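# Return misplaced items to the desk holding their kind

## Task

Find every item resting on a desk where it does not belong and carry it to the desk where the other items of the same type sit. The robot must not topple or be left leaning. Each moved item must stay where it is on its own, with no help from the robot's grip or body, when the scene is ended.

## Robot and tools

ROBOT. TidyBot++: a wheeled base (0.54 m long, 0.50 m wide, 0.38 m tall) on four powered casters, carrying a single seven-joint arm with a two-finger gripper. The shoulder sits 0.12 m ahead of the base centre and 0.68 m above the floor. Folded at the start, the hand points down, pokes up to 0.08 m beyond the base front, and the elbow rises to about 1.15 m. Two cameras: base_camera, fixed on the front of the base about 0.34 m up and tilted down, with 644x364 images; and wrist_camera, a fisheye on the hand looking where the hand points, with 644x476 images.

FRAMES. Base frame: origin on the floor below the base centre, x forward, y left, z up. hand_pose is reported in this frame. It marks the point between the finger pads; its own z axis runs out along the fingers and its y axis is the closing direction. base_odometry is measured in the odometry frame, which is the base frame as it was when the scene began. Heading there is positive to the left, in -3.142 to 3.142. Odometry only counts wheel turns, so slip looks like travel, and it drifts a few cm and several degrees over many moves. base_tilt is in degrees, positive when leaning forward or right, with a fixed bias of up to about 1 degree.

execute_actions. "actions" is a list holding one action or none; an empty list just reports state and images. An action may hold "base", "joints", or both, plus optional "speeds". Motions in one action start together.
- "base": exactly one key, each a relative offset from where the base last reported itself. translate_m: metres, forward positive, -2 to 2. strafe_m: metres, left positive, -2 to 2. rotate_rad: radians, counter-clockwise from above positive, -6.3 to 6.3.
- "joints": one dict for the single arm, naming any of joint_1_rad to joint_7_rad and gripper_pos. These are absolute targets in radians, not offsets. Ranges: joint_2_rad -2.249 to 2.249; joint_4_rad -2.579 to 2.579; joint_6_rad -2.099 to 2.099; joints 1, 3, 5 and 7 are unlimited but go the short way, so rotate by steps below half a turn. joint_1_rad positive turns the arm clockwise seen from above, opposite to heading. With the hand pointing down, joint_7_rad positive turns it counter-clockwise from above; at 1.57 the fingers open toward the robot's left and right. gripper_pos 0 is fully open, 1 fully closed; the pad gap is roughly 85 x (1 - gripper_pos) mm. Tolerances for done: about ±0.039 on joints 1 to 4, ±0.056 on joints 5 to 7, ±0.03 on the gripper.
- "speeds": top-speed caps for that action only: translate_m and strafe_m 0.05 to 0.5 m/s, rotate_rad 0.1 to 1.57 rad/s (defaults are the maxima). A base move needing over 8.667 s is refused; no action runs past 15 s.
- "cameras": list of "base_camera", "wrist_camera" or "all"; left out or null gives all, [] gives none.
Unknown keys or out-of-range numbers make the whole call refused with no motion. Anything left out of an action may still be driving toward its older target.

ARM GEOMETRY. Upper arm 0.42 m, forearm 0.31 m, hand 0.31 m. With joint_1_rad 0, joint_3_rad 3.14 and joint_5_rad 0 the arm stays in the base's x-z plane, and the angles from vertical (forward positive) are: upper arm joint_2_rad, forearm joint_2_rad - joint_4_rad, hand that minus joint_6_rad. The hand point's reach ahead of the shoulder is the sum of length x sin(angle); its height above it is the sum of length x cos(angle). A downward-pointing hand reaches at most about 0.94 m above the floor, and only near the base.

OTHER TOOLS. wait: seconds 0 to 10, commands nothing, returns state and images. zoom_image: camera (base_camera or wrist_camera) and region [x0, y0, x1, y1] in pixels of that camera's latest image, at most 504x504. read_manual: section "licences" only, no motion. finished_scene: pass the current scene's number; it ends the scene irreversibly and reports success.

RESULT LINES. base_status and joint_status per motion: done; off_target (stopped short, may still push); contact_stop or time_out (target dropped, holding where it stopped); not_followed (arm targets withheld, often with "joint command not followed" and a cause line, e.g. a self-collision); limit_stop_at_motor_heat (resend). A base reading done may still have stopped short if blocked. on_its_own lists what moved uncommanded. joint_positions, hand_pose, base_odometry, base_tilt, motor_effort (percent of maximum, bracketed number is the peak in the last action, noisy). Warnings: ARM HIT, MOTOR HOT, OVER-TEMPERATURE FAULT, torque warnings and faults. A gripper at 1 reporting done holds nothing; off_target means something is between the fingers. A stop in one call cancels later moving calls in the same reply.

ACCURACY. Friction and load leave joints slightly short; to correct, send last command + (wanted - read) for each joint, but never resend a reading while holding a load. hand_pose can be 1-2 cm off; trust images. Closed fingertips extend about 20 mm beyond the hand point. The robot holds its last command while you think.

AVOID. Driving with the arm caught on anything about 0.8 m up or higher (tipping); sideways shoves with a raised hand; driving the arm into objects (torque fault pauses the arm 10 s); dropping, slamming or pushing things hard; ending with the robot leaning or holding an item in place. Release items fully and back away before finishing.

Each tool is called after "Request:" as name(argument=value, ...) on one line, values as JSON.

## Session

I'll start by checking the robot's state and camera views.

Request:
execute_actions(actions=[])

Scene clock: 0.00 s.
base_odometry: x=+0.000 y=+0.000 heading=+0.000 (m, m, rad; odometry frame)
base_tilt: forward=-0.4 right=-0.1 (deg)
base_status: not commanded
joint_positions: joint_1_rad=-0.039 joint_2_rad=-0.311 joint_3_rad=+3.154 joint_4_rad=-2.522 joint_5_rad=-0.022 joint_6_rad=-0.864 joint_7_rad=+1.551 gripper_pos=+0.000
joint_status: not commanded
motor_effort: joint_1_rad=+0 joint_2_rad=-3 joint_3_rad=-1 joint_4_rad=+17 joint_5_rad=-1 joint_6_rad=+2 joint_7_rad=+0 (%)
hand_pose: x=+0.2629 y=+0.0108 z=+0.5841 quat_wxyz=(-0.011, +0.999, -0.003, +0.033) (m; base frame)
pictures: base_camera, wrist_camera
Images, in order (width x height): base_camera 644x364, wrist_camera 644x476.

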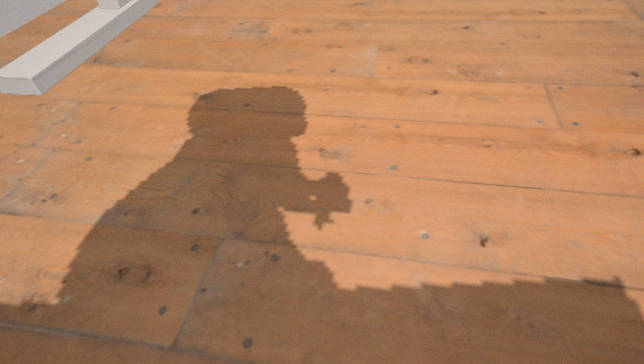

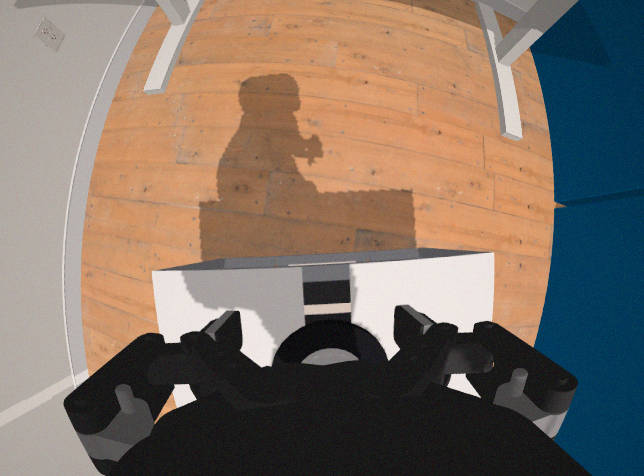

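Request:
execute_actions(actions=[{"joints": {"joint_6_rad": 0.3}}])

Scene clock: 2.07 s.
base_odometry: x=+0.000 y=+0.000 heading=+0.000 (m, m, rad; odometry frame)
base_tilt: forward=-0.4 right=+0.0 (deg)
base_status: not commanded
joint_positions: joint_1_rad=-0.039 joint_2_rad=-0.311 joint_3_rad=+3.154 joint_4_rad=-2.521 joint_5_rad=-0.022 joint_6_rad=+0.287 joint_7_rad=+1.551 gripper_pos=+0.000
joint_status: all done
motor_effort: joint_1_rad=+0(1) joint_2_rad=-6(6) joint_3_rad=+0(1) joint_4_rad=+18(18) joint_5_rad=-1(1) joint_6_rad=+8(8) joint_7_rad=+0(0) (%)
hand_pose: x=+0.5346 y=+0.0103 z=+0.7875 quat_wxyz=(-0.018, +0.820, -0.008, +0.572) (m; base frame)
pictures: base_camera, wrist_camera
camera_calibration (this result's frames):
wrist_camera: T_world_to_cam=[[0.00198227, -0.998243, -0.0592134, 0.0610661], [-0.376616, 0.0541084, -0.924788, 0.978615], [0.926367, 0.0241339, -0.375847, -0.0668254], [0, 0, 0, 1]] pos_world=[0.430346, 0.00962033, 0.883511]
Images, in order (width x height): base_camera 644x364, wrist_camera 644x476.

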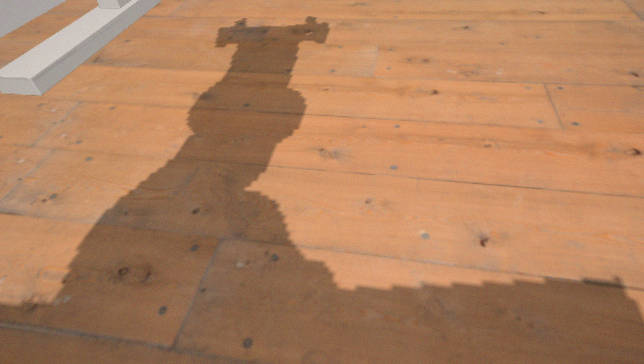

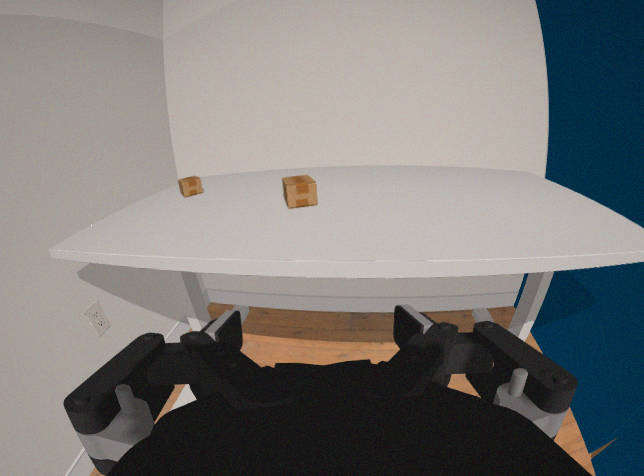

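Request:
execute_actions(actions=[{"base": {"rotate_rad": -3.14}}])

Scene clock: 5.93 s.
base_odometry: x=+0.000 y=+0.000 heading=-3.139 (m, m, rad; odometry frame)
base_tilt: forward=-0.5 right=-0.1 (deg)
base_status: done
joint_positions: joint_1_rad=-0.039 joint_2_rad=-0.311 joint_3_rad=+3.154 joint_4_rad=-2.521 joint_5_rad=-0.022 joint_6_rad=+0.287 joint_7_rad=+1.551 gripper_pos=+0.000
joint_status: not commanded
motor_effort: joint_1_rad=+0(1) joint_2_rad=-6(7) joint_3_rad=+0(1) joint_4_rad=+19(18) joint_5_rad=-1(0) joint_6_rad=+8(8) joint_7_rad=+0(0) (%)
hand_pose: x=+0.5346 y=+0.0103 z=+0.7875 quat_wxyz=(-0.018, +0.820, -0.008, +0.572) (m; base frame)
pictures: base_camera, wrist_camera
camera_calibration (this result's frames):
wrist_camera: T_world_to_cam=[[0.00198218, -0.998243, -0.0592135, 0.0610662], [-0.376616, 0.0541085, -0.924788, 0.978615], [0.926367, 0.0241339, -0.375847, -0.0668254], [0, 0, 0, 1]] pos_world=[0.430346, 0.00962031, 0.883511]
Images, in order (width x height): base_camera 644x364, wrist_camera 644x476.

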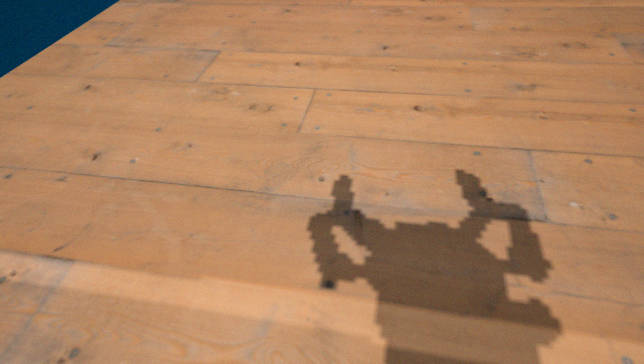

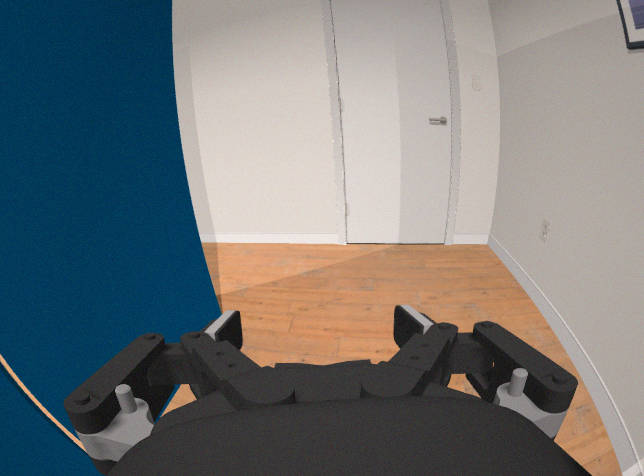

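Request:
execute_actions(actions=[{"base": {"rotate_rad": -0.2}}])

Request:
execute_actions(actions=[{"base": {"translate_m": 1.5}}])

Scene clock: 8.87 s.
base_odometry: x=+0.000 y=+0.000 heading=+2.945 (m, m, rad; odometry frame)
base_tilt: forward=-0.5 right=+0.0 (deg)
base_status: done
joint_positions: joint_1_rad=-0.039 joint_2_rad=-0.311 joint_3_rad=+3.154 joint_4_rad=-2.521 joint_5_rad=-0.022 joint_6_rad=+0.287 joint_7_rad=+1.551 gripper_pos=+0.000
joint_status: not commanded
motor_effort: joint_1_rad=+0(1) joint_2_rad=-6(6) joint_3_rad=+0(2) joint_4_rad=+19(18) joint_5_rad=-1(0) joint_6_rad=+8(8) joint_7_rad=+0(0) (%)
hand_pose: x=+0.5346 y=+0.0103 z=+0.7875 quat_wxyz=(-0.018, +0.820, -0.008, +0.572) (m; base frame)
pictures: base_camera, wrist_camera
camera_calibration (this result's frames):
wrist_camera: T_world_to_cam=[[0.0019816, -0.998243, -0.0592137, 0.0610664], [-0.376616, 0.0541089, -0.924788, 0.978615], [0.926367, 0.0241334, -0.375847, -0.0668253], [0, 0, 0, 1]] pos_world=[0.430346, 0.00962007, 0.883511]
Images, in order (width x height): base_camera 644x364, wrist_camera 644x476.

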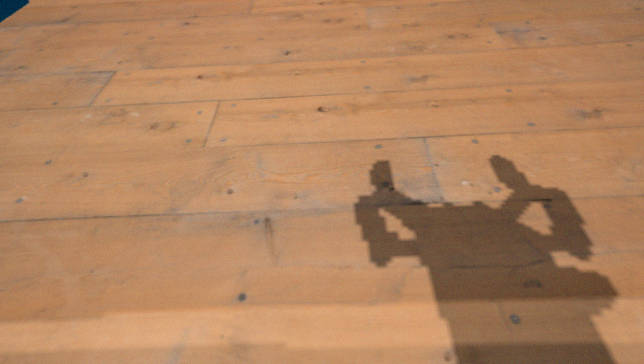

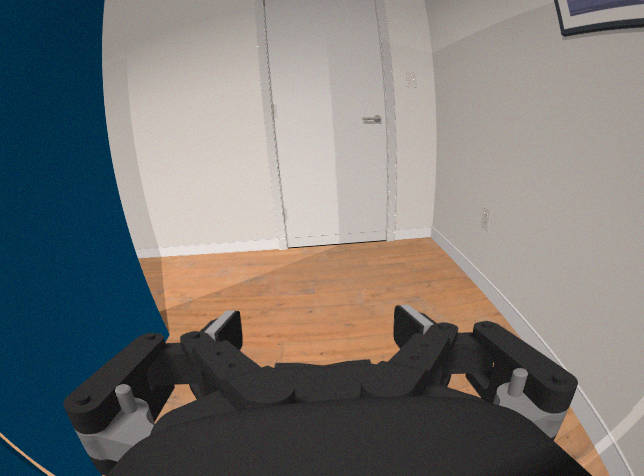

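Scene clock: 13.23 s.
base_odometry: x=-1.471 y=+0.296 heading=+2.944 (m, m, rad; odometry frame)
base_tilt: forward=-0.4 right=-0.1 (deg)
base_status: done
joint_positions: joint_1_rad=-0.039 joint_2_rad=-0.312 joint_3_rad=+3.154 joint_4_rad=-2.521 joint_5_rad=-0.022 joint_6_rad=+0.287 joint_7_rad=+1.551 gripper_pos=+0.000
joint_status: not commanded
motor_effort: joint_1_rad=+0(0) joint_2_rad=-6(8) joint_3_rad=-1(0) joint_4_rad=+18(20) joint_5_rad=+0(1) joint_6_rad=+7(9) joint_7_rad=+0(0) (%)
hand_pose: x=+0.5346 y=+0.0103 z=+0.7876 quat_wxyz=(-0.018, +0.820, -0.008, +0.572) (m; base frame)
pictures: base_camera, wrist_camera
camera_calibration (this result's frames):
wrist_camera: T_world_to_cam=[[0.00199837, -0.998243, -0.0592243, 0.0610716], [-0.37635, 0.0541193, -0.924896, 0.978656], [0.926476, 0.0241373, -0.37558, -0.06702], [0, 0, 0, 1]] pos_world=[0.430287, 0.00961772, 0.883601]
Images, in order (width x height): base_camera 644x364, wrist_camera 644x476.

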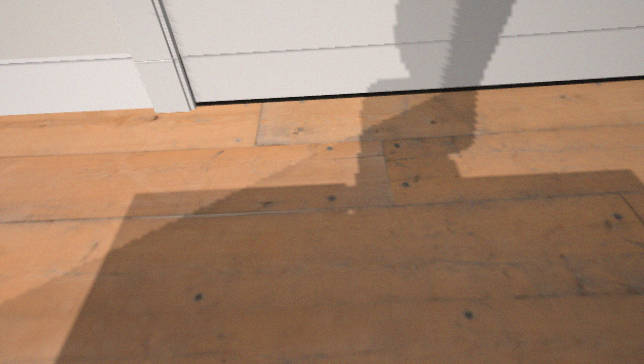

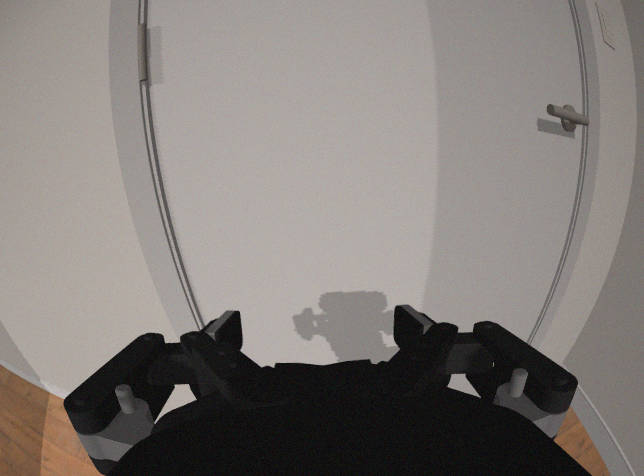

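Request:
execute_actions(actions=[{"base": {"rotate_rad": 1.57}}])

Scene clock: 15.77 s.
base_odometry: x=-1.471 y=+0.296 heading=-1.770 (m, m, rad; odometry frame)
base_tilt: forward=-0.5 right=-0.1 (deg)
base_status: done
joint_positions: joint_1_rad=-0.039 joint_2_rad=-0.312 joint_3_rad=+3.154 joint_4_rad=-2.521 joint_5_rad=-0.022 joint_6_rad=+0.287 joint_7_rad=+1.551 gripper_pos=+0.000
joint_status: not commanded
motor_effort: joint_1_rad=-1(2) joint_2_rad=-6(7) joint_3_rad=+0(2) joint_4_rad=+19(19) joint_5_rad=-1(0) joint_6_rad=+8(8) joint_7_rad=+0(0) (%)
hand_pose: x=+0.5346 y=+0.0103 z=+0.7876 quat_wxyz=(-0.018, +0.820, -0.008, +0.572) (m; base frame)
pictures: base_camera, wrist_camera
camera_calibration (this result's frames):
wrist_camera: T_world_to_cam=[[0.00200973, -0.998243, -0.0592208, 0.0610678], [-0.37635, 0.0541118, -0.924896, 0.978657], [0.926475, 0.0241465, -0.37558, -0.06702], [0, 0, 0, 1]] pos_world=[0.430287, 0.009622, 0.883601]
Images, in order (width x height): base_camera 644x364, wrist_camera 644x476.

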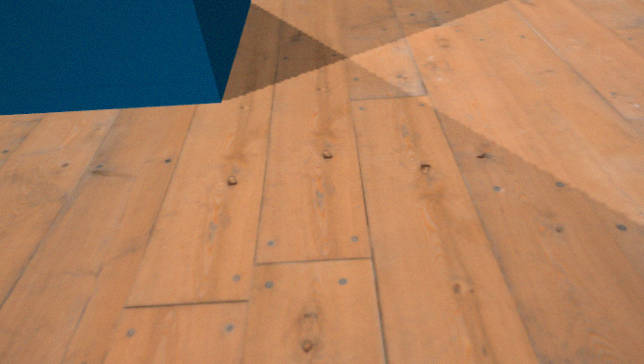

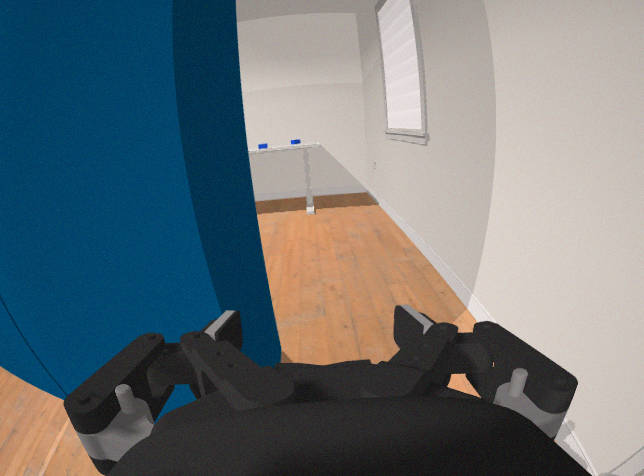

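Request:
execute_actions(actions=[{"base": {"strafe_m": -0.3}}], cameras=["base_camera"])

Request:
execute_actions(actions=[{"base": {"translate_m": 1.5}}])

Scene clock: 18.70 s.
base_odometry: x=-1.765 y=+0.355 heading=-1.769 (m, m, rad; odometry frame)
base_tilt: forward=-0.5 right=+0.0 (deg)
base_status: done
joint_positions: joint_1_rad=-0.039 joint_2_rad=-0.312 joint_3_rad=+3.154 joint_4_rad=-2.521 joint_5_rad=-0.022 joint_6_rad=+0.287 joint_7_rad=+1.551 gripper_pos=+0.000
joint_status: not commanded
motor_effort: joint_1_rad=+0(0) joint_2_rad=-6(6) joint_3_rad=+0(2) joint_4_rad=+18(19) joint_5_rad=-1(1) joint_6_rad=+8(8) joint_7_rad=+0(0) (%)
hand_pose: x=+0.5346 y=+0.0103 z=+0.7876 quat_wxyz=(-0.018, +0.820, -0.008, +0.572) (m; base frame)
pictures: base_camera
Images, in order (width x height): base_camera 644x364.

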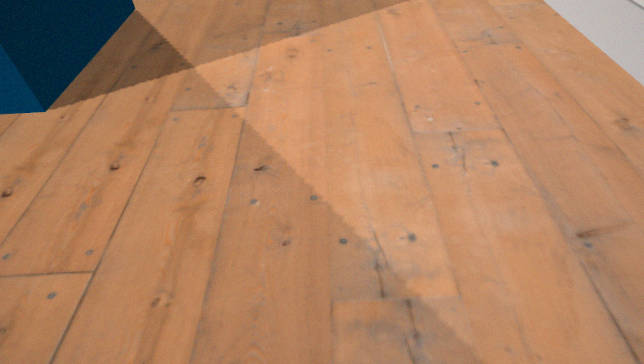

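Scene clock: 23.07 s.
base_odometry: x=-2.061 y=-1.116 heading=-1.770 (m, m, rad; odometry frame)
base_tilt: forward=-0.4 right=+0.0 (deg)
base_status: done
joint_positions: joint_1_rad=-0.039 joint_2_rad=-0.312 joint_3_rad=+3.154 joint_4_rad=-2.521 joint_5_rad=-0.022 joint_6_rad=+0.287 joint_7_rad=+1.551 gripper_pos=+0.000
joint_status: not commanded
motor_effort: joint_1_rad=-1(0) joint_2_rad=-6(8) joint_3_rad=+0(0) joint_4_rad=+18(20) joint_5_rad=-1(1) joint_6_rad=+7(9) joint_7_rad=+0(0) (%)
hand_pose: x=+0.5345 y=+0.0103 z=+0.7876 quat_wxyz=(-0.018, +0.820, -0.008, +0.572) (m; base frame)
pictures: base_camera, wrist_camera
camera_calibration (this result's frames):
wrist_camera: T_world_to_cam=[[0.00201795, -0.998243, -0.0592264, 0.0610707], [-0.376208, 0.0541176, -0.924953, 0.978679], [0.926533, 0.024148, -0.375438, -0.0671237], [0, 0, 0, 1]] pos_world=[0.430256, 0.0096205, 0.883648]
Images, in order (width x height): base_camera 644x364, wrist_camera 644x476.

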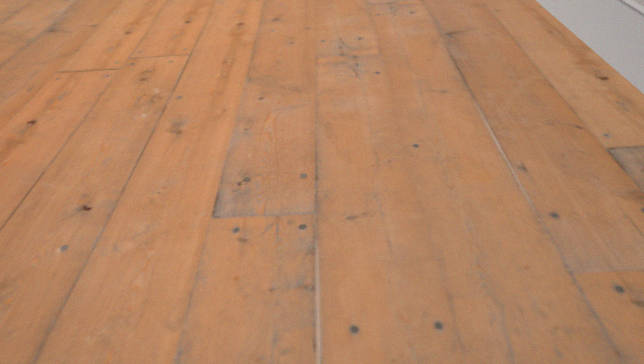

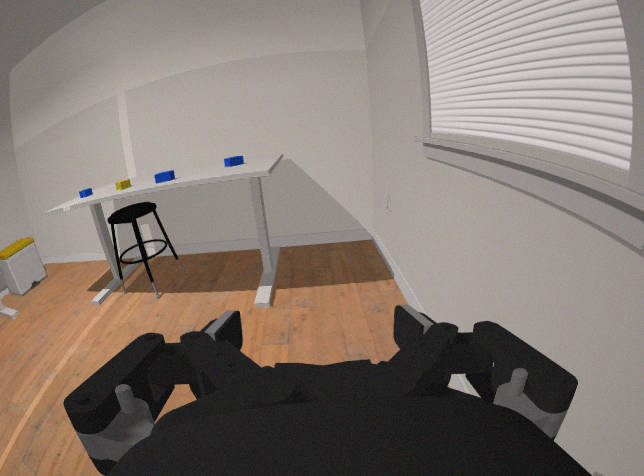

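Request:
execute_actions(actions=[{"base": {"rotate_rad": 0.9}}])

Scene clock: 25.00 s.
base_odometry: x=-2.061 y=-1.116 heading=-0.870 (m, m, rad; odometry frame)
base_tilt: forward=-0.5 right=-0.1 (deg)
base_status: done
joint_positions: joint_1_rad=-0.039 joint_2_rad=-0.312 joint_3_rad=+3.154 joint_4_rad=-2.521 joint_5_rad=-0.022 joint_6_rad=+0.287 joint_7_rad=+1.551 gripper_pos=+0.000
joint_status: not commanded
motor_effort: joint_1_rad=+0(1) joint_2_rad=-6(6) joint_3_rad=+0(2) joint_4_rad=+18(18) joint_5_rad=+0(1) joint_6_rad=+8(8) joint_7_rad=+0(0) (%)
hand_pose: x=+0.5345 y=+0.0103 z=+0.7876 quat_wxyz=(-0.018, +0.820, -0.008, +0.572) (m; base frame)
pictures: base_camera, wrist_camera
camera_calibration (this result's frames):
wrist_camera: T_world_to_cam=[[0.00203253, -0.998243, -0.0592218, 0.0610658], [-0.37621, 0.0541078, -0.924953, 0.978679], [0.926532, 0.0241598, -0.375439, -0.0671231], [0, 0, 0, 1]] pos_world=[0.430256, 0.00962599, 0.883648]
Images, in order (width x height): base_camera 644x364, wrist_camera 644x476.

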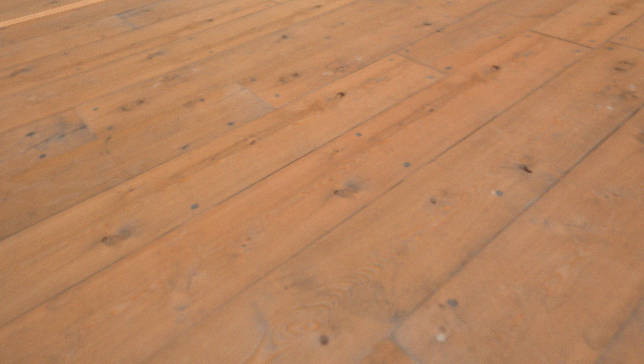

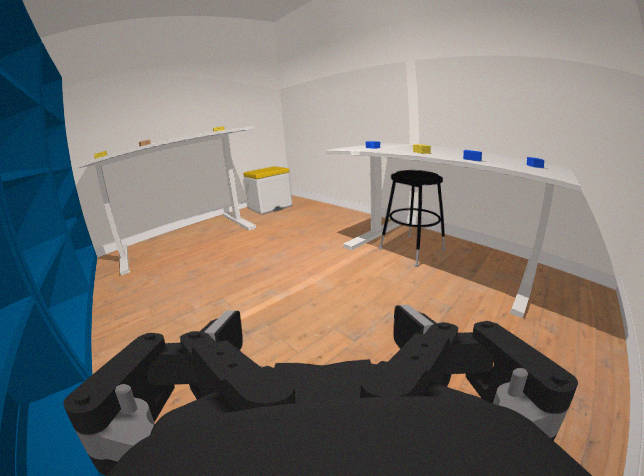

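Request:
zoom_image(camera="wrist_camera", region=[60, 100, 320, 290])

Request:
zoom_image(camera="wrist_camera", region=[320, 120, 600, 320])

Region (60, 100, 320, 290) of wrist_camera's 644x476 image, scaled by 1.938; it fills the top 368 rows of this view, and the rest is white.

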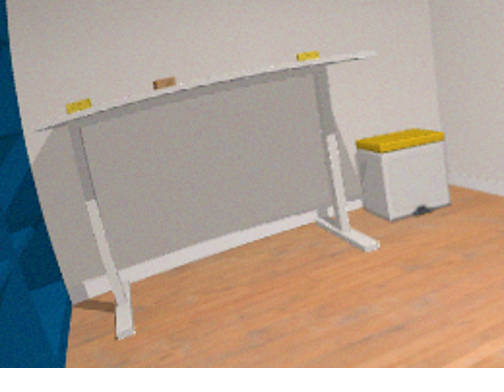

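Region (320, 120, 600, 320) of wrist_camera's 644x476 image, scaled by 1.800; it fills the top 360 rows of this view, and the rest is white.

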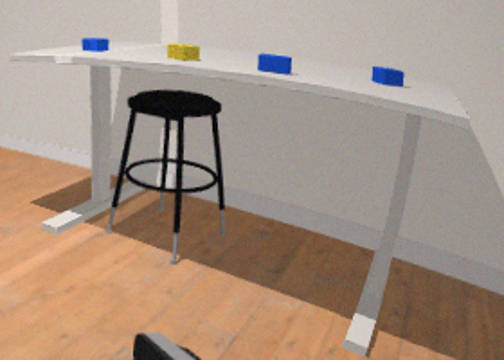

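Request:
execute_actions(actions=[{"base": {"translate_m": 1.5}, "joints": {"joint_2_rad": -0.1, "joint_4_rad": -1.5, "joint_6_rad": -0.8}}])

Scene clock: 32.30 s.
base_odometry: x=-1.093 y=-2.261 heading=-0.869 (m, m, rad; odometry frame)
base_tilt: forward=-0.4 right=+0.0 (deg)
base_status: done
joint_positions: joint_1_rad=-0.039 joint_2_rad=-0.103 joint_3_rad=+3.154 joint_4_rad=-1.513 joint_5_rad=-0.022 joint_6_rad=-0.765 joint_7_rad=+1.551 gripper_pos=+0.000
joint_status: all done
motor_effort: joint_1_rad=+0(1) joint_2_rad=-15(18) joint_3_rad=+0(1) joint_4_rad=+22(23) joint_5_rad=-1(1) joint_6_rad=+7(9) joint_7_rad=+0(0) (%)
hand_pose: x=+0.6421 y=+0.0196 z=+0.9743 quat_wxyz=(-0.022, +0.885, -0.001, +0.465) (m; base frame)
pictures: base_camera, wrist_camera
camera_calibration (this result's frames):
wrist_camera: T_world_to_cam=[[0.00888652, -0.998358, -0.0565905, 0.0742096], [-0.595421, 0.0401835, -0.802408, 1.2129], [0.803365, 0.0408258, -0.594086, 0.194828], [0, 0, 0, 1]] pos_world=[0.565008, 0.0173953, 1.09318]
Images, in order (width x height): base_camera 644x364, wrist_camera 644x476.

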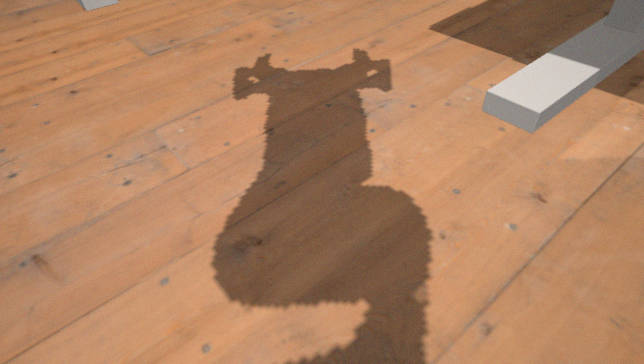

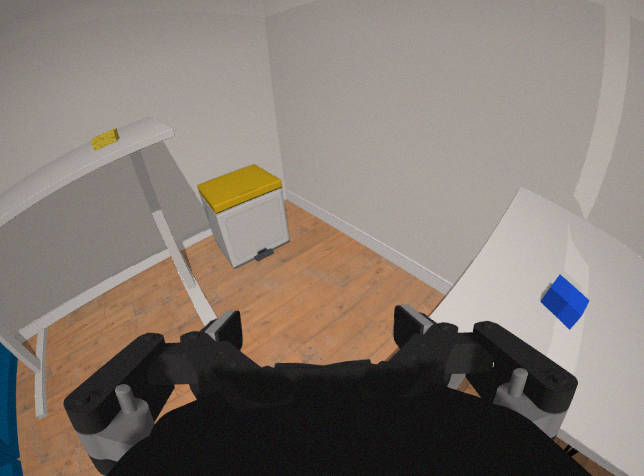

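Request:
execute_actions(actions=[{"base": {"rotate_rad": -0.9}}])

Scene clock: 34.63 s.
base_odometry: x=-1.093 y=-2.261 heading=-1.768 (m, m, rad; odometry frame)
base_tilt: forward=-0.5 right=+0.0 (deg)
base_status: done
joint_positions: joint_1_rad=-0.037 joint_2_rad=-0.103 joint_3_rad=+3.158 joint_4_rad=-1.513 joint_5_rad=-0.022 joint_6_rad=-0.765 joint_7_rad=+1.551 gripper_pos=+0.000
joint_status: not commanded
motor_effort: joint_1_rad=+0(2) joint_2_rad=-16(17) joint_3_rad=+0(3) joint_4_rad=+21(22) joint_5_rad=-1(2) joint_6_rad=+7(7) joint_7_rad=+0(0) (%)
hand_pose: x=+0.6422 y=+0.0163 z=+0.9742 quat_wxyz=(-0.020, +0.885, -0.004, +0.465) (m; base frame)
pictures: base_camera, wrist_camera
camera_calibration (this result's frames):
wrist_camera: T_world_to_cam=[[0.00292662, -0.998369, -0.0570222, 0.0752152], [-0.595324, 0.0440771, -0.802276, 1.21283], [0.80348, 0.0362947, -0.594224, 0.194977], [0, 0, 0, 1]] pos_world=[0.565147, 0.0145579, 1.09317]
Images, in order (width x height): base_camera 644x364, wrist_camera 644x476.

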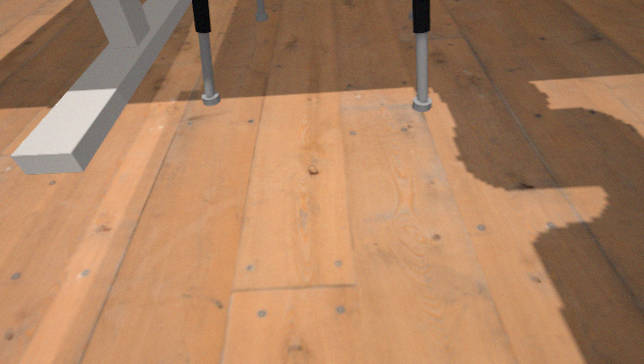

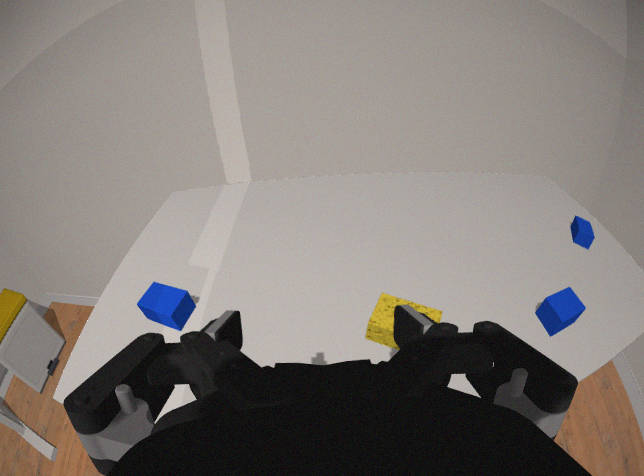

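Request:
execute_actions(actions=[{"base": {"translate_m": 0.25}, "joints": {"joint_1_rad": 0.0, "joint_2_rad": 0.283, "joint_3_rad": 3.14, "joint_4_rad": -0.867, "joint_5_rad": 0.0, "joint_6_rad": -1.992, "joint_7_rad": 1.57}}], cameras=["wrist_camera"])

Request:
execute_actions(actions=[{"base": {"strafe_m": -0.11}}])

Scene clock: 37.93 s.
base_odometry: x=-1.142 y=-2.506 heading=-1.769 (m, m, rad; odometry frame)
base_tilt: forward=-0.5 right=+0.0 (deg)
base_status: done
joint_positions: joint_1_rad=-0.021 joint_2_rad=+0.275 joint_3_rad=+3.158 joint_4_rad=-0.882 joint_5_rad=-0.022 joint_6_rad=-1.960 joint_7_rad=+1.551 gripper_pos=+0.000
joint_status: all done
motor_effort: joint_1_rad=+0(0) joint_2_rad=-24(27) joint_3_rad=-1(0) joint_4_rad=+15(22) joint_5_rad=-1(1) joint_6_rad=-1(8) joint_7_rad=+0(0) (%)
hand_pose: x=+0.5288 y=+0.0106 z=+0.9019 quat_wxyz=(-0.008, +1.000, -0.003, +0.012) (m; base frame)
pictures: wrist_camera
camera_calibration (this result's frames):
wrist_camera: T_world_to_cam=[[-0.0261541, -0.99949, -0.0183054, 0.0461765], [-0.999618, 0.0259848, 0.00942683, 0.569469], [-0.00894636, 0.0185449, -0.999788, 1.03895], [0, 0, 0, 1]] pos_world=[0.579754, 0.0120882, 1.03421]
Images, in order (width x height): wrist_camera 644x476.

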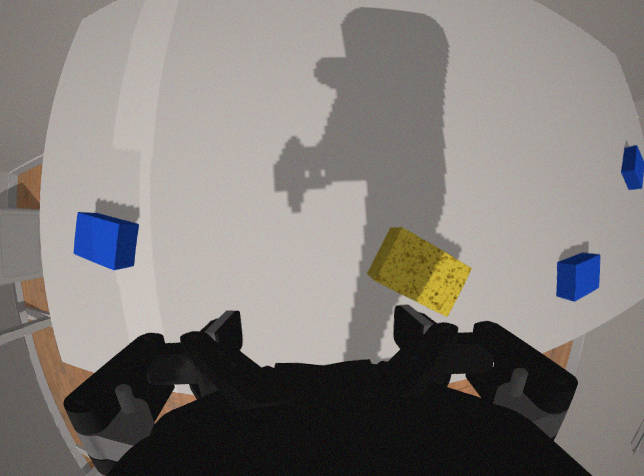

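Scene clock: 39.23 s.
base_odometry: x=-1.250 y=-2.485 heading=-1.769 (m, m, rad; odometry frame)
base_tilt: forward=-0.5 right=-0.1 (deg)
base_status: done
joint_positions: joint_1_rad=-0.006 joint_2_rad=+0.275 joint_3_rad=+3.154 joint_4_rad=-0.882 joint_5_rad=-0.022 joint_6_rad=-1.960 joint_7_rad=+1.551 gripper_pos=+0.000
joint_status: not commanded
motor_effort: joint_1_rad=-1(2) joint_2_rad=-24(25) joint_3_rad=+0(1) joint_4_rad=+16(16) joint_5_rad=-1(2) joint_6_rad=+0(0) joint_7_rad=+0(0) (%)
hand_pose: x=+0.5289 y=+0.0062 z=+0.9020 quat_wxyz=(-0.008, +1.000, -0.008, +0.012) (m; base frame)
pictures: base_camera, wrist_camera
camera_calibration (this result's frames):
wrist_camera: T_world_to_cam=[[-0.0363733, -0.999149, -0.0194301, 0.0481601], [-0.999302, 0.0361986, 0.00926876, 0.569594], [-0.00855753, 0.0197536, -0.999768, 1.03887], [0, 0, 0, 1]] pos_world=[0.579838, 0.00697913, 1.03429]
Images, in order (width x height): base_camera 644x364, wrist_camera 644x476.

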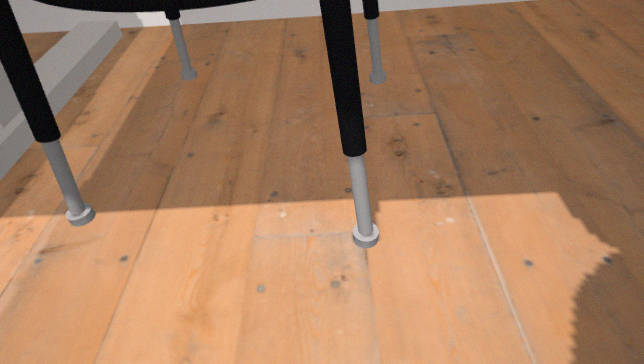

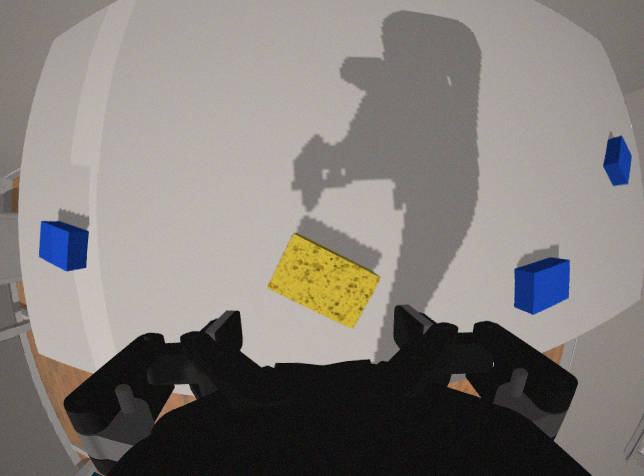

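Request:
zoom_image(camera="wrist_camera", region=[240, 200, 420, 370])

Region (240, 200, 420, 370) of wrist_camera's 644x476 image, scaled by 2.800.

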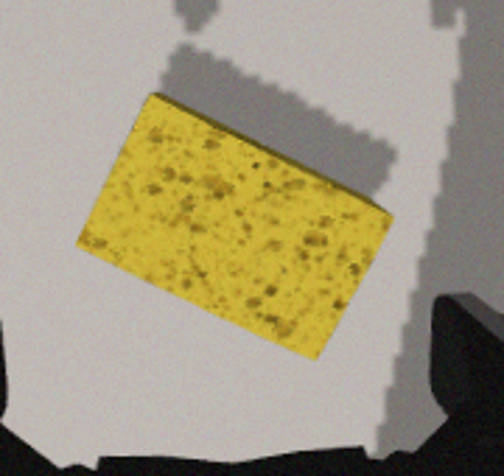

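Request:
execute_actions(actions=[{"joints": {"joint_7_rad": 2.69}}], cameras=["wrist_camera"])

Scene clock: 42.17 s.
base_odometry: x=-1.250 y=-2.485 heading=-1.769 (m, m, rad; odometry frame)
base_tilt: forward=-0.5 right=+0.0 (deg)
base_status: not commanded
joint_positions: joint_1_rad=-0.006 joint_2_rad=+0.275 joint_3_rad=+3.154 joint_4_rad=-0.882 joint_5_rad=-0.022 joint_6_rad=-1.960 joint_7_rad=+2.681 gripper_pos=+0.000
joint_status: all done
motor_effort: joint_1_rad=-1(1) joint_2_rad=-24(24) joint_3_rad=+0(0) joint_4_rad=+16(16) joint_5_rad=-1(1) joint_6_rad=+0(1) joint_7_rad=+0(0) (%)
hand_pose: x=+0.5289 y=+0.0062 z=+0.9020 quat_wxyz=(-0.001, +0.849, +0.528, +0.015) (m; base frame)
pictures: wrist_camera
camera_calibration (this result's frames):
wrist_camera: T_world_to_cam=[[0.888184, -0.459324, 0.0122847, -0.472821], [-0.459424, -0.888189, 0.00704349, 0.291748], [0.00767588, -0.0118998, -0.9999, 1.0306], [0, 0, 0, 1]] pos_world=[0.546077, 0.0542134, 1.03425]
Images, in order (width x height): wrist_camera 644x476.

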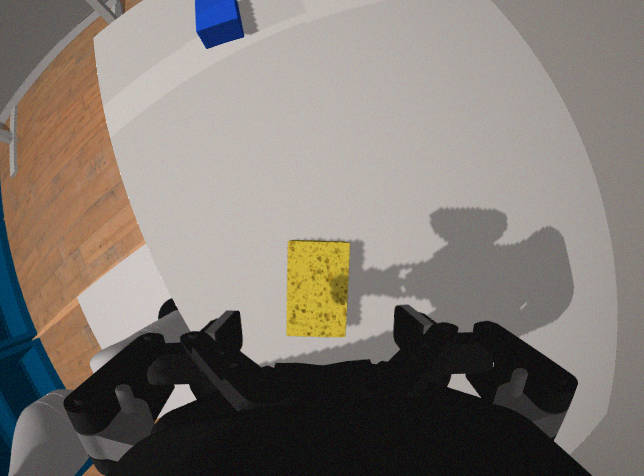

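Request:
execute_actions(actions=[{"joints": {"joint_2_rad": 0.233, "joint_4_rad": -1.273, "joint_6_rad": -1.635}}], cameras=["wrist_camera"])

Scene clock: 44.73 s.
base_odometry: x=-1.250 y=-2.485 heading=-1.769 (m, m, rad; odometry frame)
base_tilt: forward=-0.5 right=-0.1 (deg)
base_status: not commanded
joint_positions: joint_1_rad=-0.006 joint_2_rad=+0.249 joint_3_rad=+3.154 joint_4_rad=-1.260 joint_5_rad=-0.022 joint_6_rad=-1.671 joint_7_rad=+2.681 gripper_pos=+0.000
joint_status: all done
motor_effort: joint_1_rad=-1(0) joint_2_rad=-23(26) joint_3_rad=-1(0) joint_4_rad=+17(16) joint_5_rad=-1(1) joint_6_rad=-2(0) joint_7_rad=+0(0) (%)
hand_pose: x=+0.5247 y=+0.0063 z=+0.7982 quat_wxyz=(-0.018, +0.851, +0.525, -0.011) (m; base frame)
pictures: wrist_camera
camera_calibration (this result's frames):
wrist_camera: T_world_to_cam=[[0.884244, -0.464948, -0.0440062, -0.420714], [-0.463806, -0.885286, 0.0339668, 0.2714], [-0.0547508, -0.00962462, -0.998454, 0.958407], [0, 0, 0, 1]] pos_world=[0.550364, 0.0538808, 0.929193]
Images, in order (width x height): wrist_camera 644x476.

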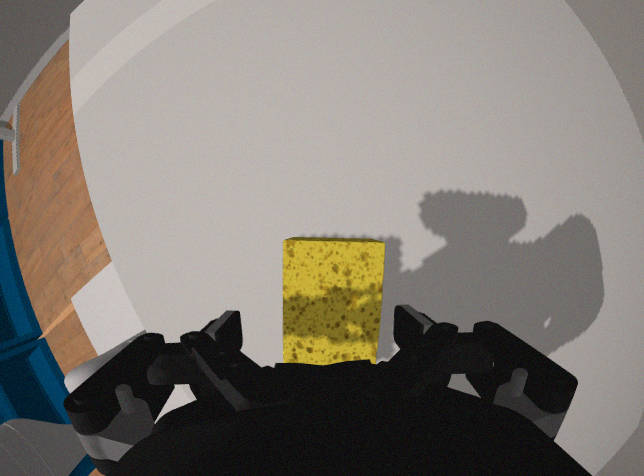

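Request:
execute_actions(actions=[{"joints": {"joint_2_rad": 0.2185, "joint_4_rad": -1.38, "joint_6_rad": -1.504}}], cameras=["wrist_camera"])

Scene clock: 47.23 s.
base_odometry: x=-1.250 y=-2.485 heading=-1.769 (m, m, rad; odometry frame)
base_tilt: forward=-0.5 right=+0.0 (deg)
base_status: not commanded
joint_positions: joint_1_rad=-0.006 joint_2_rad=+0.233 joint_3_rad=+3.154 joint_4_rad=-1.368 joint_5_rad=-0.022 joint_6_rad=-1.539 joint_7_rad=+2.681 gripper_pos=+0.000
joint_status: all done
motor_effort: joint_1_rad=-1(1) joint_2_rad=-23(24) joint_3_rad=+0(0) joint_4_rad=+17(17) joint_5_rad=-1(1) joint_6_rad=-1(1) joint_7_rad=+0(0) (%)
hand_pose: x=+0.5312 y=+0.0061 z=+0.7704 quat_wxyz=(-0.008, +0.851, +0.525, +0.006) (m; base frame)
pictures: wrist_camera
camera_calibration (this result's frames):
wrist_camera: T_world_to_cam=[[0.883982, -0.467435, -0.00894906, -0.454588], [-0.467275, -0.883976, 0.015491, 0.291316], [-0.0151518, -0.0095121, -0.99984, 0.911019], [0, 0, 0, 1]] pos_world=[0.551776, 0.0536919, 0.902292]
Images, in order (width x height): wrist_camera 644x476.

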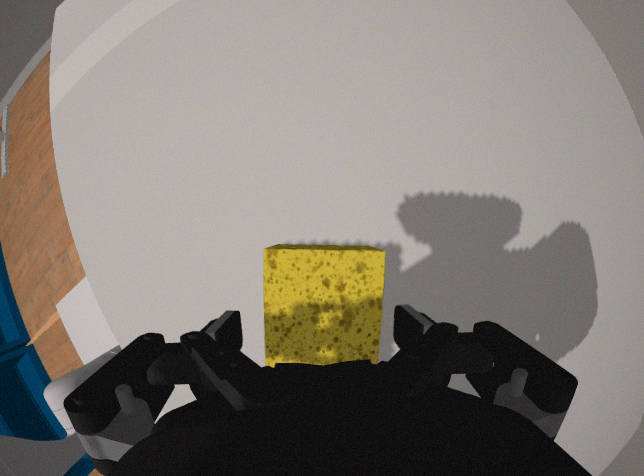

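Request:
execute_actions(actions=[{"joints": {"joint_4_rad": -1.404, "joint_6_rad": -1.48}}], cameras=["wrist_camera"])

Scene clock: 48.60 s.
base_odometry: x=-1.250 y=-2.485 heading=-1.769 (m, m, rad; odometry frame)
base_tilt: forward=-0.4 right=+0.0 (deg)
base_status: not commanded
joint_positions: joint_1_rad=-0.006 joint_2_rad=+0.232 joint_3_rad=+3.154 joint_4_rad=-1.392 joint_5_rad=-0.022 joint_6_rad=-1.517 joint_7_rad=+2.681 gripper_pos=+0.000
joint_status: all done
motor_effort: joint_1_rad=+0(0) joint_2_rad=-23(24) joint_3_rad=+0(1) joint_4_rad=+17(18) joint_5_rad=-1(1) joint_6_rad=-1(1) joint_7_rad=+0(0) (%)
hand_pose: x=+0.5302 y=+0.0061 z=+0.7635 quat_wxyz=(-0.008, +0.851, +0.524, +0.006) (m; base frame)
pictures: wrist_camera
camera_calibration (this result's frames):
wrist_camera: T_world_to_cam=[[0.883753, -0.467862, -0.00923477, -0.453434], [-0.467697, -0.88375, 0.0156425, 0.291041], [-0.0154798, -0.00950507, -0.999835, 0.904313], [0, 0, 0, 1]] pos_world=[0.550842, 0.0536587, 0.895423]
Images, in order (width x height): wrist_camera 644x476.

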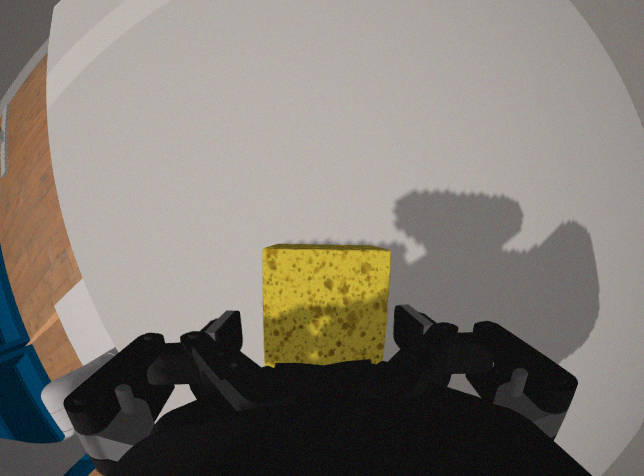

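Now close the gripper.

Request:
execute_actions(actions=[{"joints": {"gripper_pos": 1.0}}], cameras=["wrist_camera"])

Scene clock: 49.83 s.
base_odometry: x=-1.250 y=-2.485 heading=-1.769 (m, m, rad; odometry frame)
base_tilt: forward=-0.5 right=+0.0 (deg)
base_status: not commanded
joint_positions: joint_1_rad=-0.006 joint_2_rad=+0.221 joint_3_rad=+3.154 joint_4_rad=-1.395 joint_5_rad=-0.022 joint_6_rad=-1.516 joint_7_rad=+2.681 gripper_pos=+0.415
joint_status: gripper_pos off_target (ended at +0.415, target +1.000)
motor_effort: joint_1_rad=-1(1) joint_2_rad=-23(23) joint_3_rad=+0(0) joint_4_rad=+16(17) joint_5_rad=-1(1) joint_6_rad=+0(0) joint_7_rad=+0(0) (%)
hand_pose: x=+0.5281 y=+0.0061 z=+0.7669 quat_wxyz=(-0.006, +0.851, +0.524, +0.009) (m; base frame)
pictures: wrist_camera
camera_calibration (this result's frames):
wrist_camera: T_world_to_cam=[[0.883793, -0.467872, -0.00257374, -0.456693], [-0.467812, -0.883746, 0.0120152, 0.292854], [-0.0078961, -0.0094149, -0.999925, 0.903764], [0, 0, 0, 1]] pos_world=[0.547759, 0.0536437, 0.899002]
Images, in order (width x height): wrist_camera 644x476.

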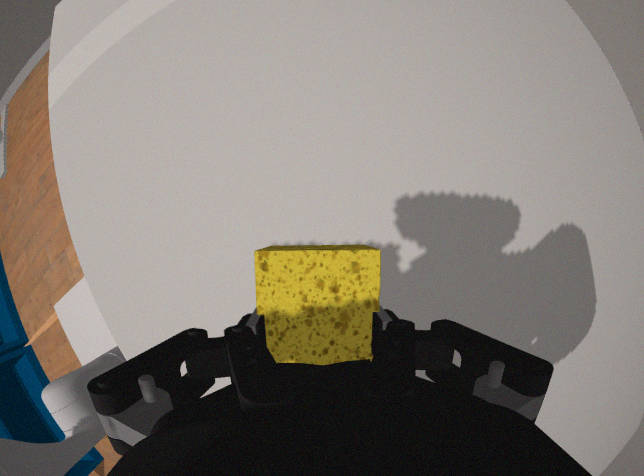

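Request:
execute_actions(actions=[{"joints": {"joint_2_rad": 0.19, "joint_4_rad": -1.05, "joint_6_rad": -1.9, "gripper_pos": 1.0}}], cameras=["wrist_camera"])

Scene clock: 52.80 s.
base_odometry: x=-1.250 y=-2.485 heading=-1.769 (m, m, rad; odometry frame)
base_tilt: forward=-0.4 right=+0.0 (deg)
base_status: not commanded
joint_positions: joint_1_rad=-0.006 joint_2_rad=+0.199 joint_3_rad=+3.154 joint_4_rad=-1.063 joint_5_rad=-0.022 joint_6_rad=-1.866 joint_7_rad=+2.681 gripper_pos=+0.415
joint_status: gripper_pos off_target (ended at +0.415, target +1.000); the others done
motor_effort: joint_1_rad=+0(0) joint_2_rad=-22(25) joint_3_rad=+0(1) joint_4_rad=+17(19) joint_5_rad=-1(1) joint_6_rad=+0(0) joint_7_rad=+0(0) (%)
hand_pose: x=+0.5060 y=+0.0062 z=+0.8788 quat_wxyz=(-0.004, +0.849, +0.528, +0.011) (m; base frame)
pictures: wrist_camera
camera_calibration (this result's frames):
wrist_camera: T_world_to_cam=[[0.887262, -0.46126, 0.00229708, -0.442882], [-0.461258, -0.887206, 0.0103231, 0.279396], [-0.00272367, -0.0102189, -0.999944, 1.01286], [0, 0, 0, 1]] pos_world=[0.524585, 0.0539484, 1.01094]
Images, in order (width x height): wrist_camera 644x476.

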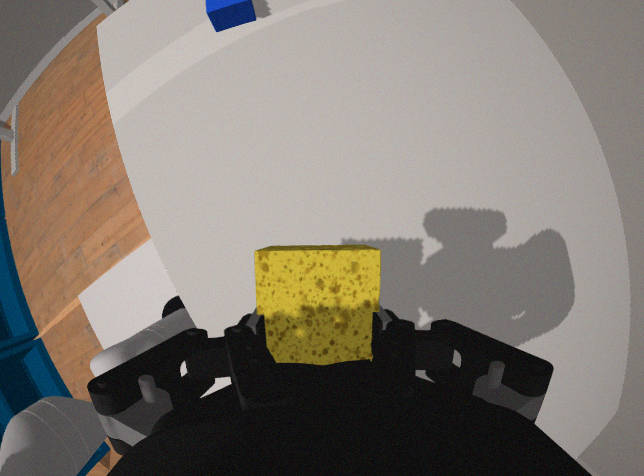

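Request:
execute_actions(actions=[{"base": {"translate_m": -0.3}, "joints": {"joint_2_rad": 0.0, "joint_4_rad": -0.9, "joint_6_rad": -1.1, "joint_7_rad": 1.59, "gripper_pos": 1.0}}], cameras=["wrist_camera"])

Request:
execute_actions(actions=[{"base": {"rotate_rad": 1.57}}])

Scene clock: 55.23 s.
base_odometry: x=-1.191 y=-2.191 heading=-1.769 (m, m, rad; odometry frame)
base_tilt: forward=-0.5 right=-0.1 (deg)
base_status: done
joint_positions: joint_1_rad=-0.006 joint_2_rad=-0.010 joint_3_rad=+3.154 joint_4_rad=-0.902 joint_5_rad=-0.022 joint_6_rad=-1.122 joint_7_rad=+1.601 gripper_pos=+0.415
joint_status: gripper_pos off_target (ended at +0.415, target +1.000); the others done
motor_effort: joint_1_rad=+0(0) joint_2_rad=-16(26) joint_3_rad=+0(1) joint_4_rad=+18(19) joint_5_rad=-1(1) joint_6_rad=+8(8) joint_7_rad=+0(0) (%)
hand_pose: x=+0.6406 y=+0.0045 z=+1.1667 quat_wxyz=(-0.001, +0.845, +0.012, +0.535) (m; base frame)
pictures: wrist_camera
camera_calibration (this result's frames):
wrist_camera: T_world_to_cam=[[0.0141753, -0.999864, -0.00841476, 0.0104224], [-0.458283, 0.000982922, -0.888806, 1.38012], [0.888693, 0.0164554, -0.458207, 0.0978659], [0, 0, 0, 1]] pos_world=[0.545365, 0.00745401, 1.27159]
Images, in order (width x height): wrist_camera 644x476.

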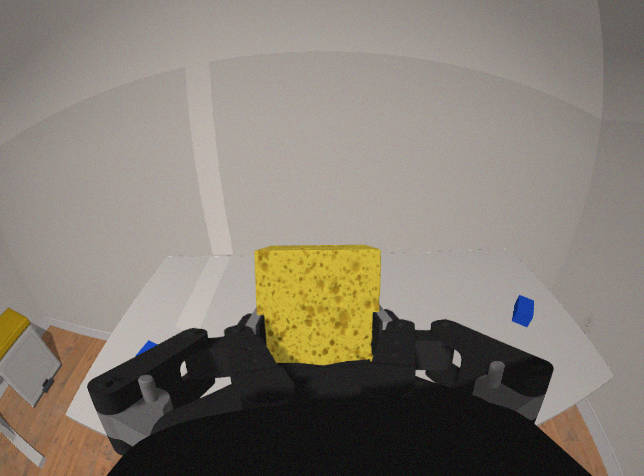

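Scene clock: 57.60 s.
base_odometry: x=-1.191 y=-2.191 heading=-0.199 (m, m, rad; odometry frame)
base_tilt: forward=-0.5 right=+0.0 (deg)
base_status: done
joint_positions: joint_1_rad=-0.006 joint_2_rad=+0.006 joint_3_rad=+3.143 joint_4_rad=-0.902 joint_5_rad=-0.022 joint_6_rad=-1.122 joint_7_rad=+1.601 gripper_pos=+0.415
joint_status: not commanded
motor_effort: joint_1_rad=-1(3) joint_2_rad=-17(21) joint_3_rad=+0(3) joint_4_rad=+19(20) joint_5_rad=-1(2) joint_6_rad=+8(8) joint_7_rad=+0(0) (%)
hand_pose: x=+0.6482 y=+0.0094 z=+1.1581 quat_wxyz=(-0.004, +0.849, +0.016, +0.528) (m; base frame)
pictures: base_camera, wrist_camera
camera_calibration (this result's frames):
wrist_camera: T_world_to_cam=[[0.0232263, -0.999694, -0.00850333, 0.00936677], [-0.47262, -0.00348465, -0.881259, 1.37662], [0.88096, 0.0244872, -0.472557, 0.108676], [0, 0, 0, 1]] pos_world=[0.554664, 0.0114998, 1.2646]
Images, in order (width x height): base_camera 644x364, wrist_camera 644x476.

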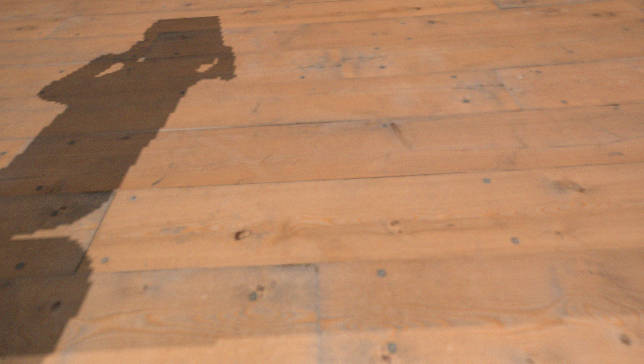

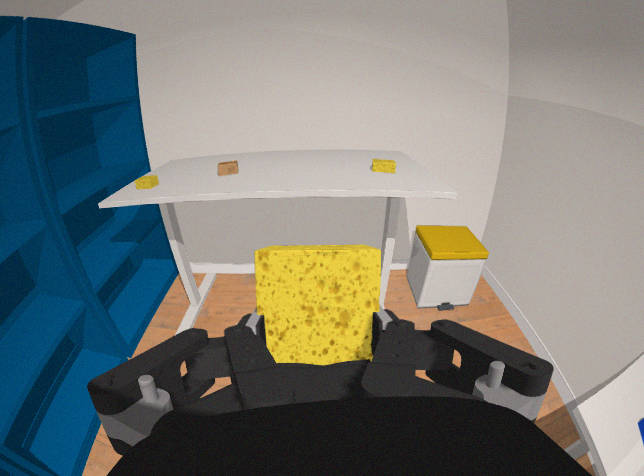

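Request:
execute_actions(actions=[{"base": {"strafe_m": 0.3}}], cameras=[])

Request:
execute_actions(actions=[{"base": {"translate_m": 0.5}}])

Scene clock: 61.00 s.
base_odometry: x=-1.132 y=-1.896 heading=-0.198 (m, m, rad; odometry frame)
base_tilt: forward=-0.4 right=+0.0 (deg)
base_status: done
joint_positions: joint_1_rad=-0.005 joint_2_rad=+0.006 joint_3_rad=+3.142 joint_4_rad=-0.902 joint_5_rad=-0.022 joint_6_rad=-1.122 joint_7_rad=+1.601 gripper_pos=+0.415
joint_status: not commanded
motor_effort: joint_1_rad=+0(1) joint_2_rad=-17(18) joint_3_rad=+0(2) joint_4_rad=+18(19) joint_5_rad=-1(2) joint_6_rad=+8(8) joint_7_rad=+0(0) (%)
hand_pose: x=+0.6482 y=+0.0103 z=+1.1581 quat_wxyz=(-0.004, +0.849, +0.016, +0.528) (m; base frame)
pictures: none
No camera images: the call's "cameras" was empty. Leave "cameras" out to get every camera's image.

Scene clock: 63.47 s.
base_odometry: x=-0.642 y=-1.995 heading=-0.198 (m, m, rad; odometry frame)
base_tilt: forward=-0.4 right=+0.0 (deg)
base_status: done
joint_positions: joint_1_rad=-0.005 joint_2_rad=+0.008 joint_3_rad=+3.142 joint_4_rad=-0.902 joint_5_rad=-0.022 joint_6_rad=-1.122 joint_7_rad=+1.601 gripper_pos=+0.415
joint_status: not commanded
motor_effort: joint_1_rad=+0(1) joint_2_rad=-17(21) joint_3_rad=+1(1) joint_4_rad=+20(19) joint_5_rad=-1(1) joint_6_rad=+8(8) joint_7_rad=+0(0) (%)
hand_pose: x=+0.6493 y=+0.0103 z=+1.1569 quat_wxyz=(-0.004, +0.850, +0.016, +0.527) (m; base frame)
pictures: base_camera, wrist_camera
camera_calibration (this result's frames):
wrist_camera: T_world_to_cam=[[0.0249071, -0.999654, -0.0085077, 0.00914872], [-0.474601, -0.00433401, -0.880191, 1.37612], [0.879849, 0.0259607, -0.474544, 0.110181], [0, 0, 0, 1]] pos_world=[0.555939, 0.0122493, 1.26361]
Images, in order (width x height): base_camera 644x364, wrist_camera 644x476.

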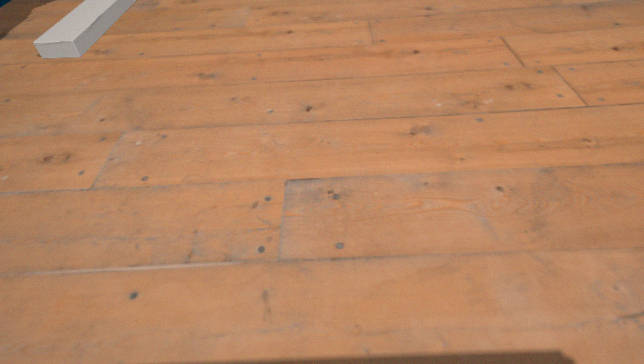

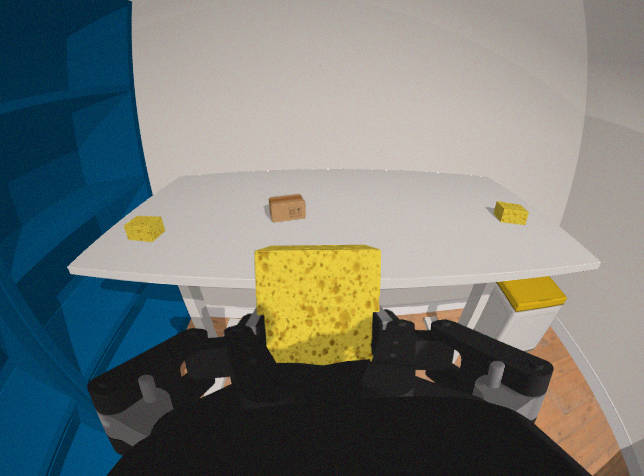

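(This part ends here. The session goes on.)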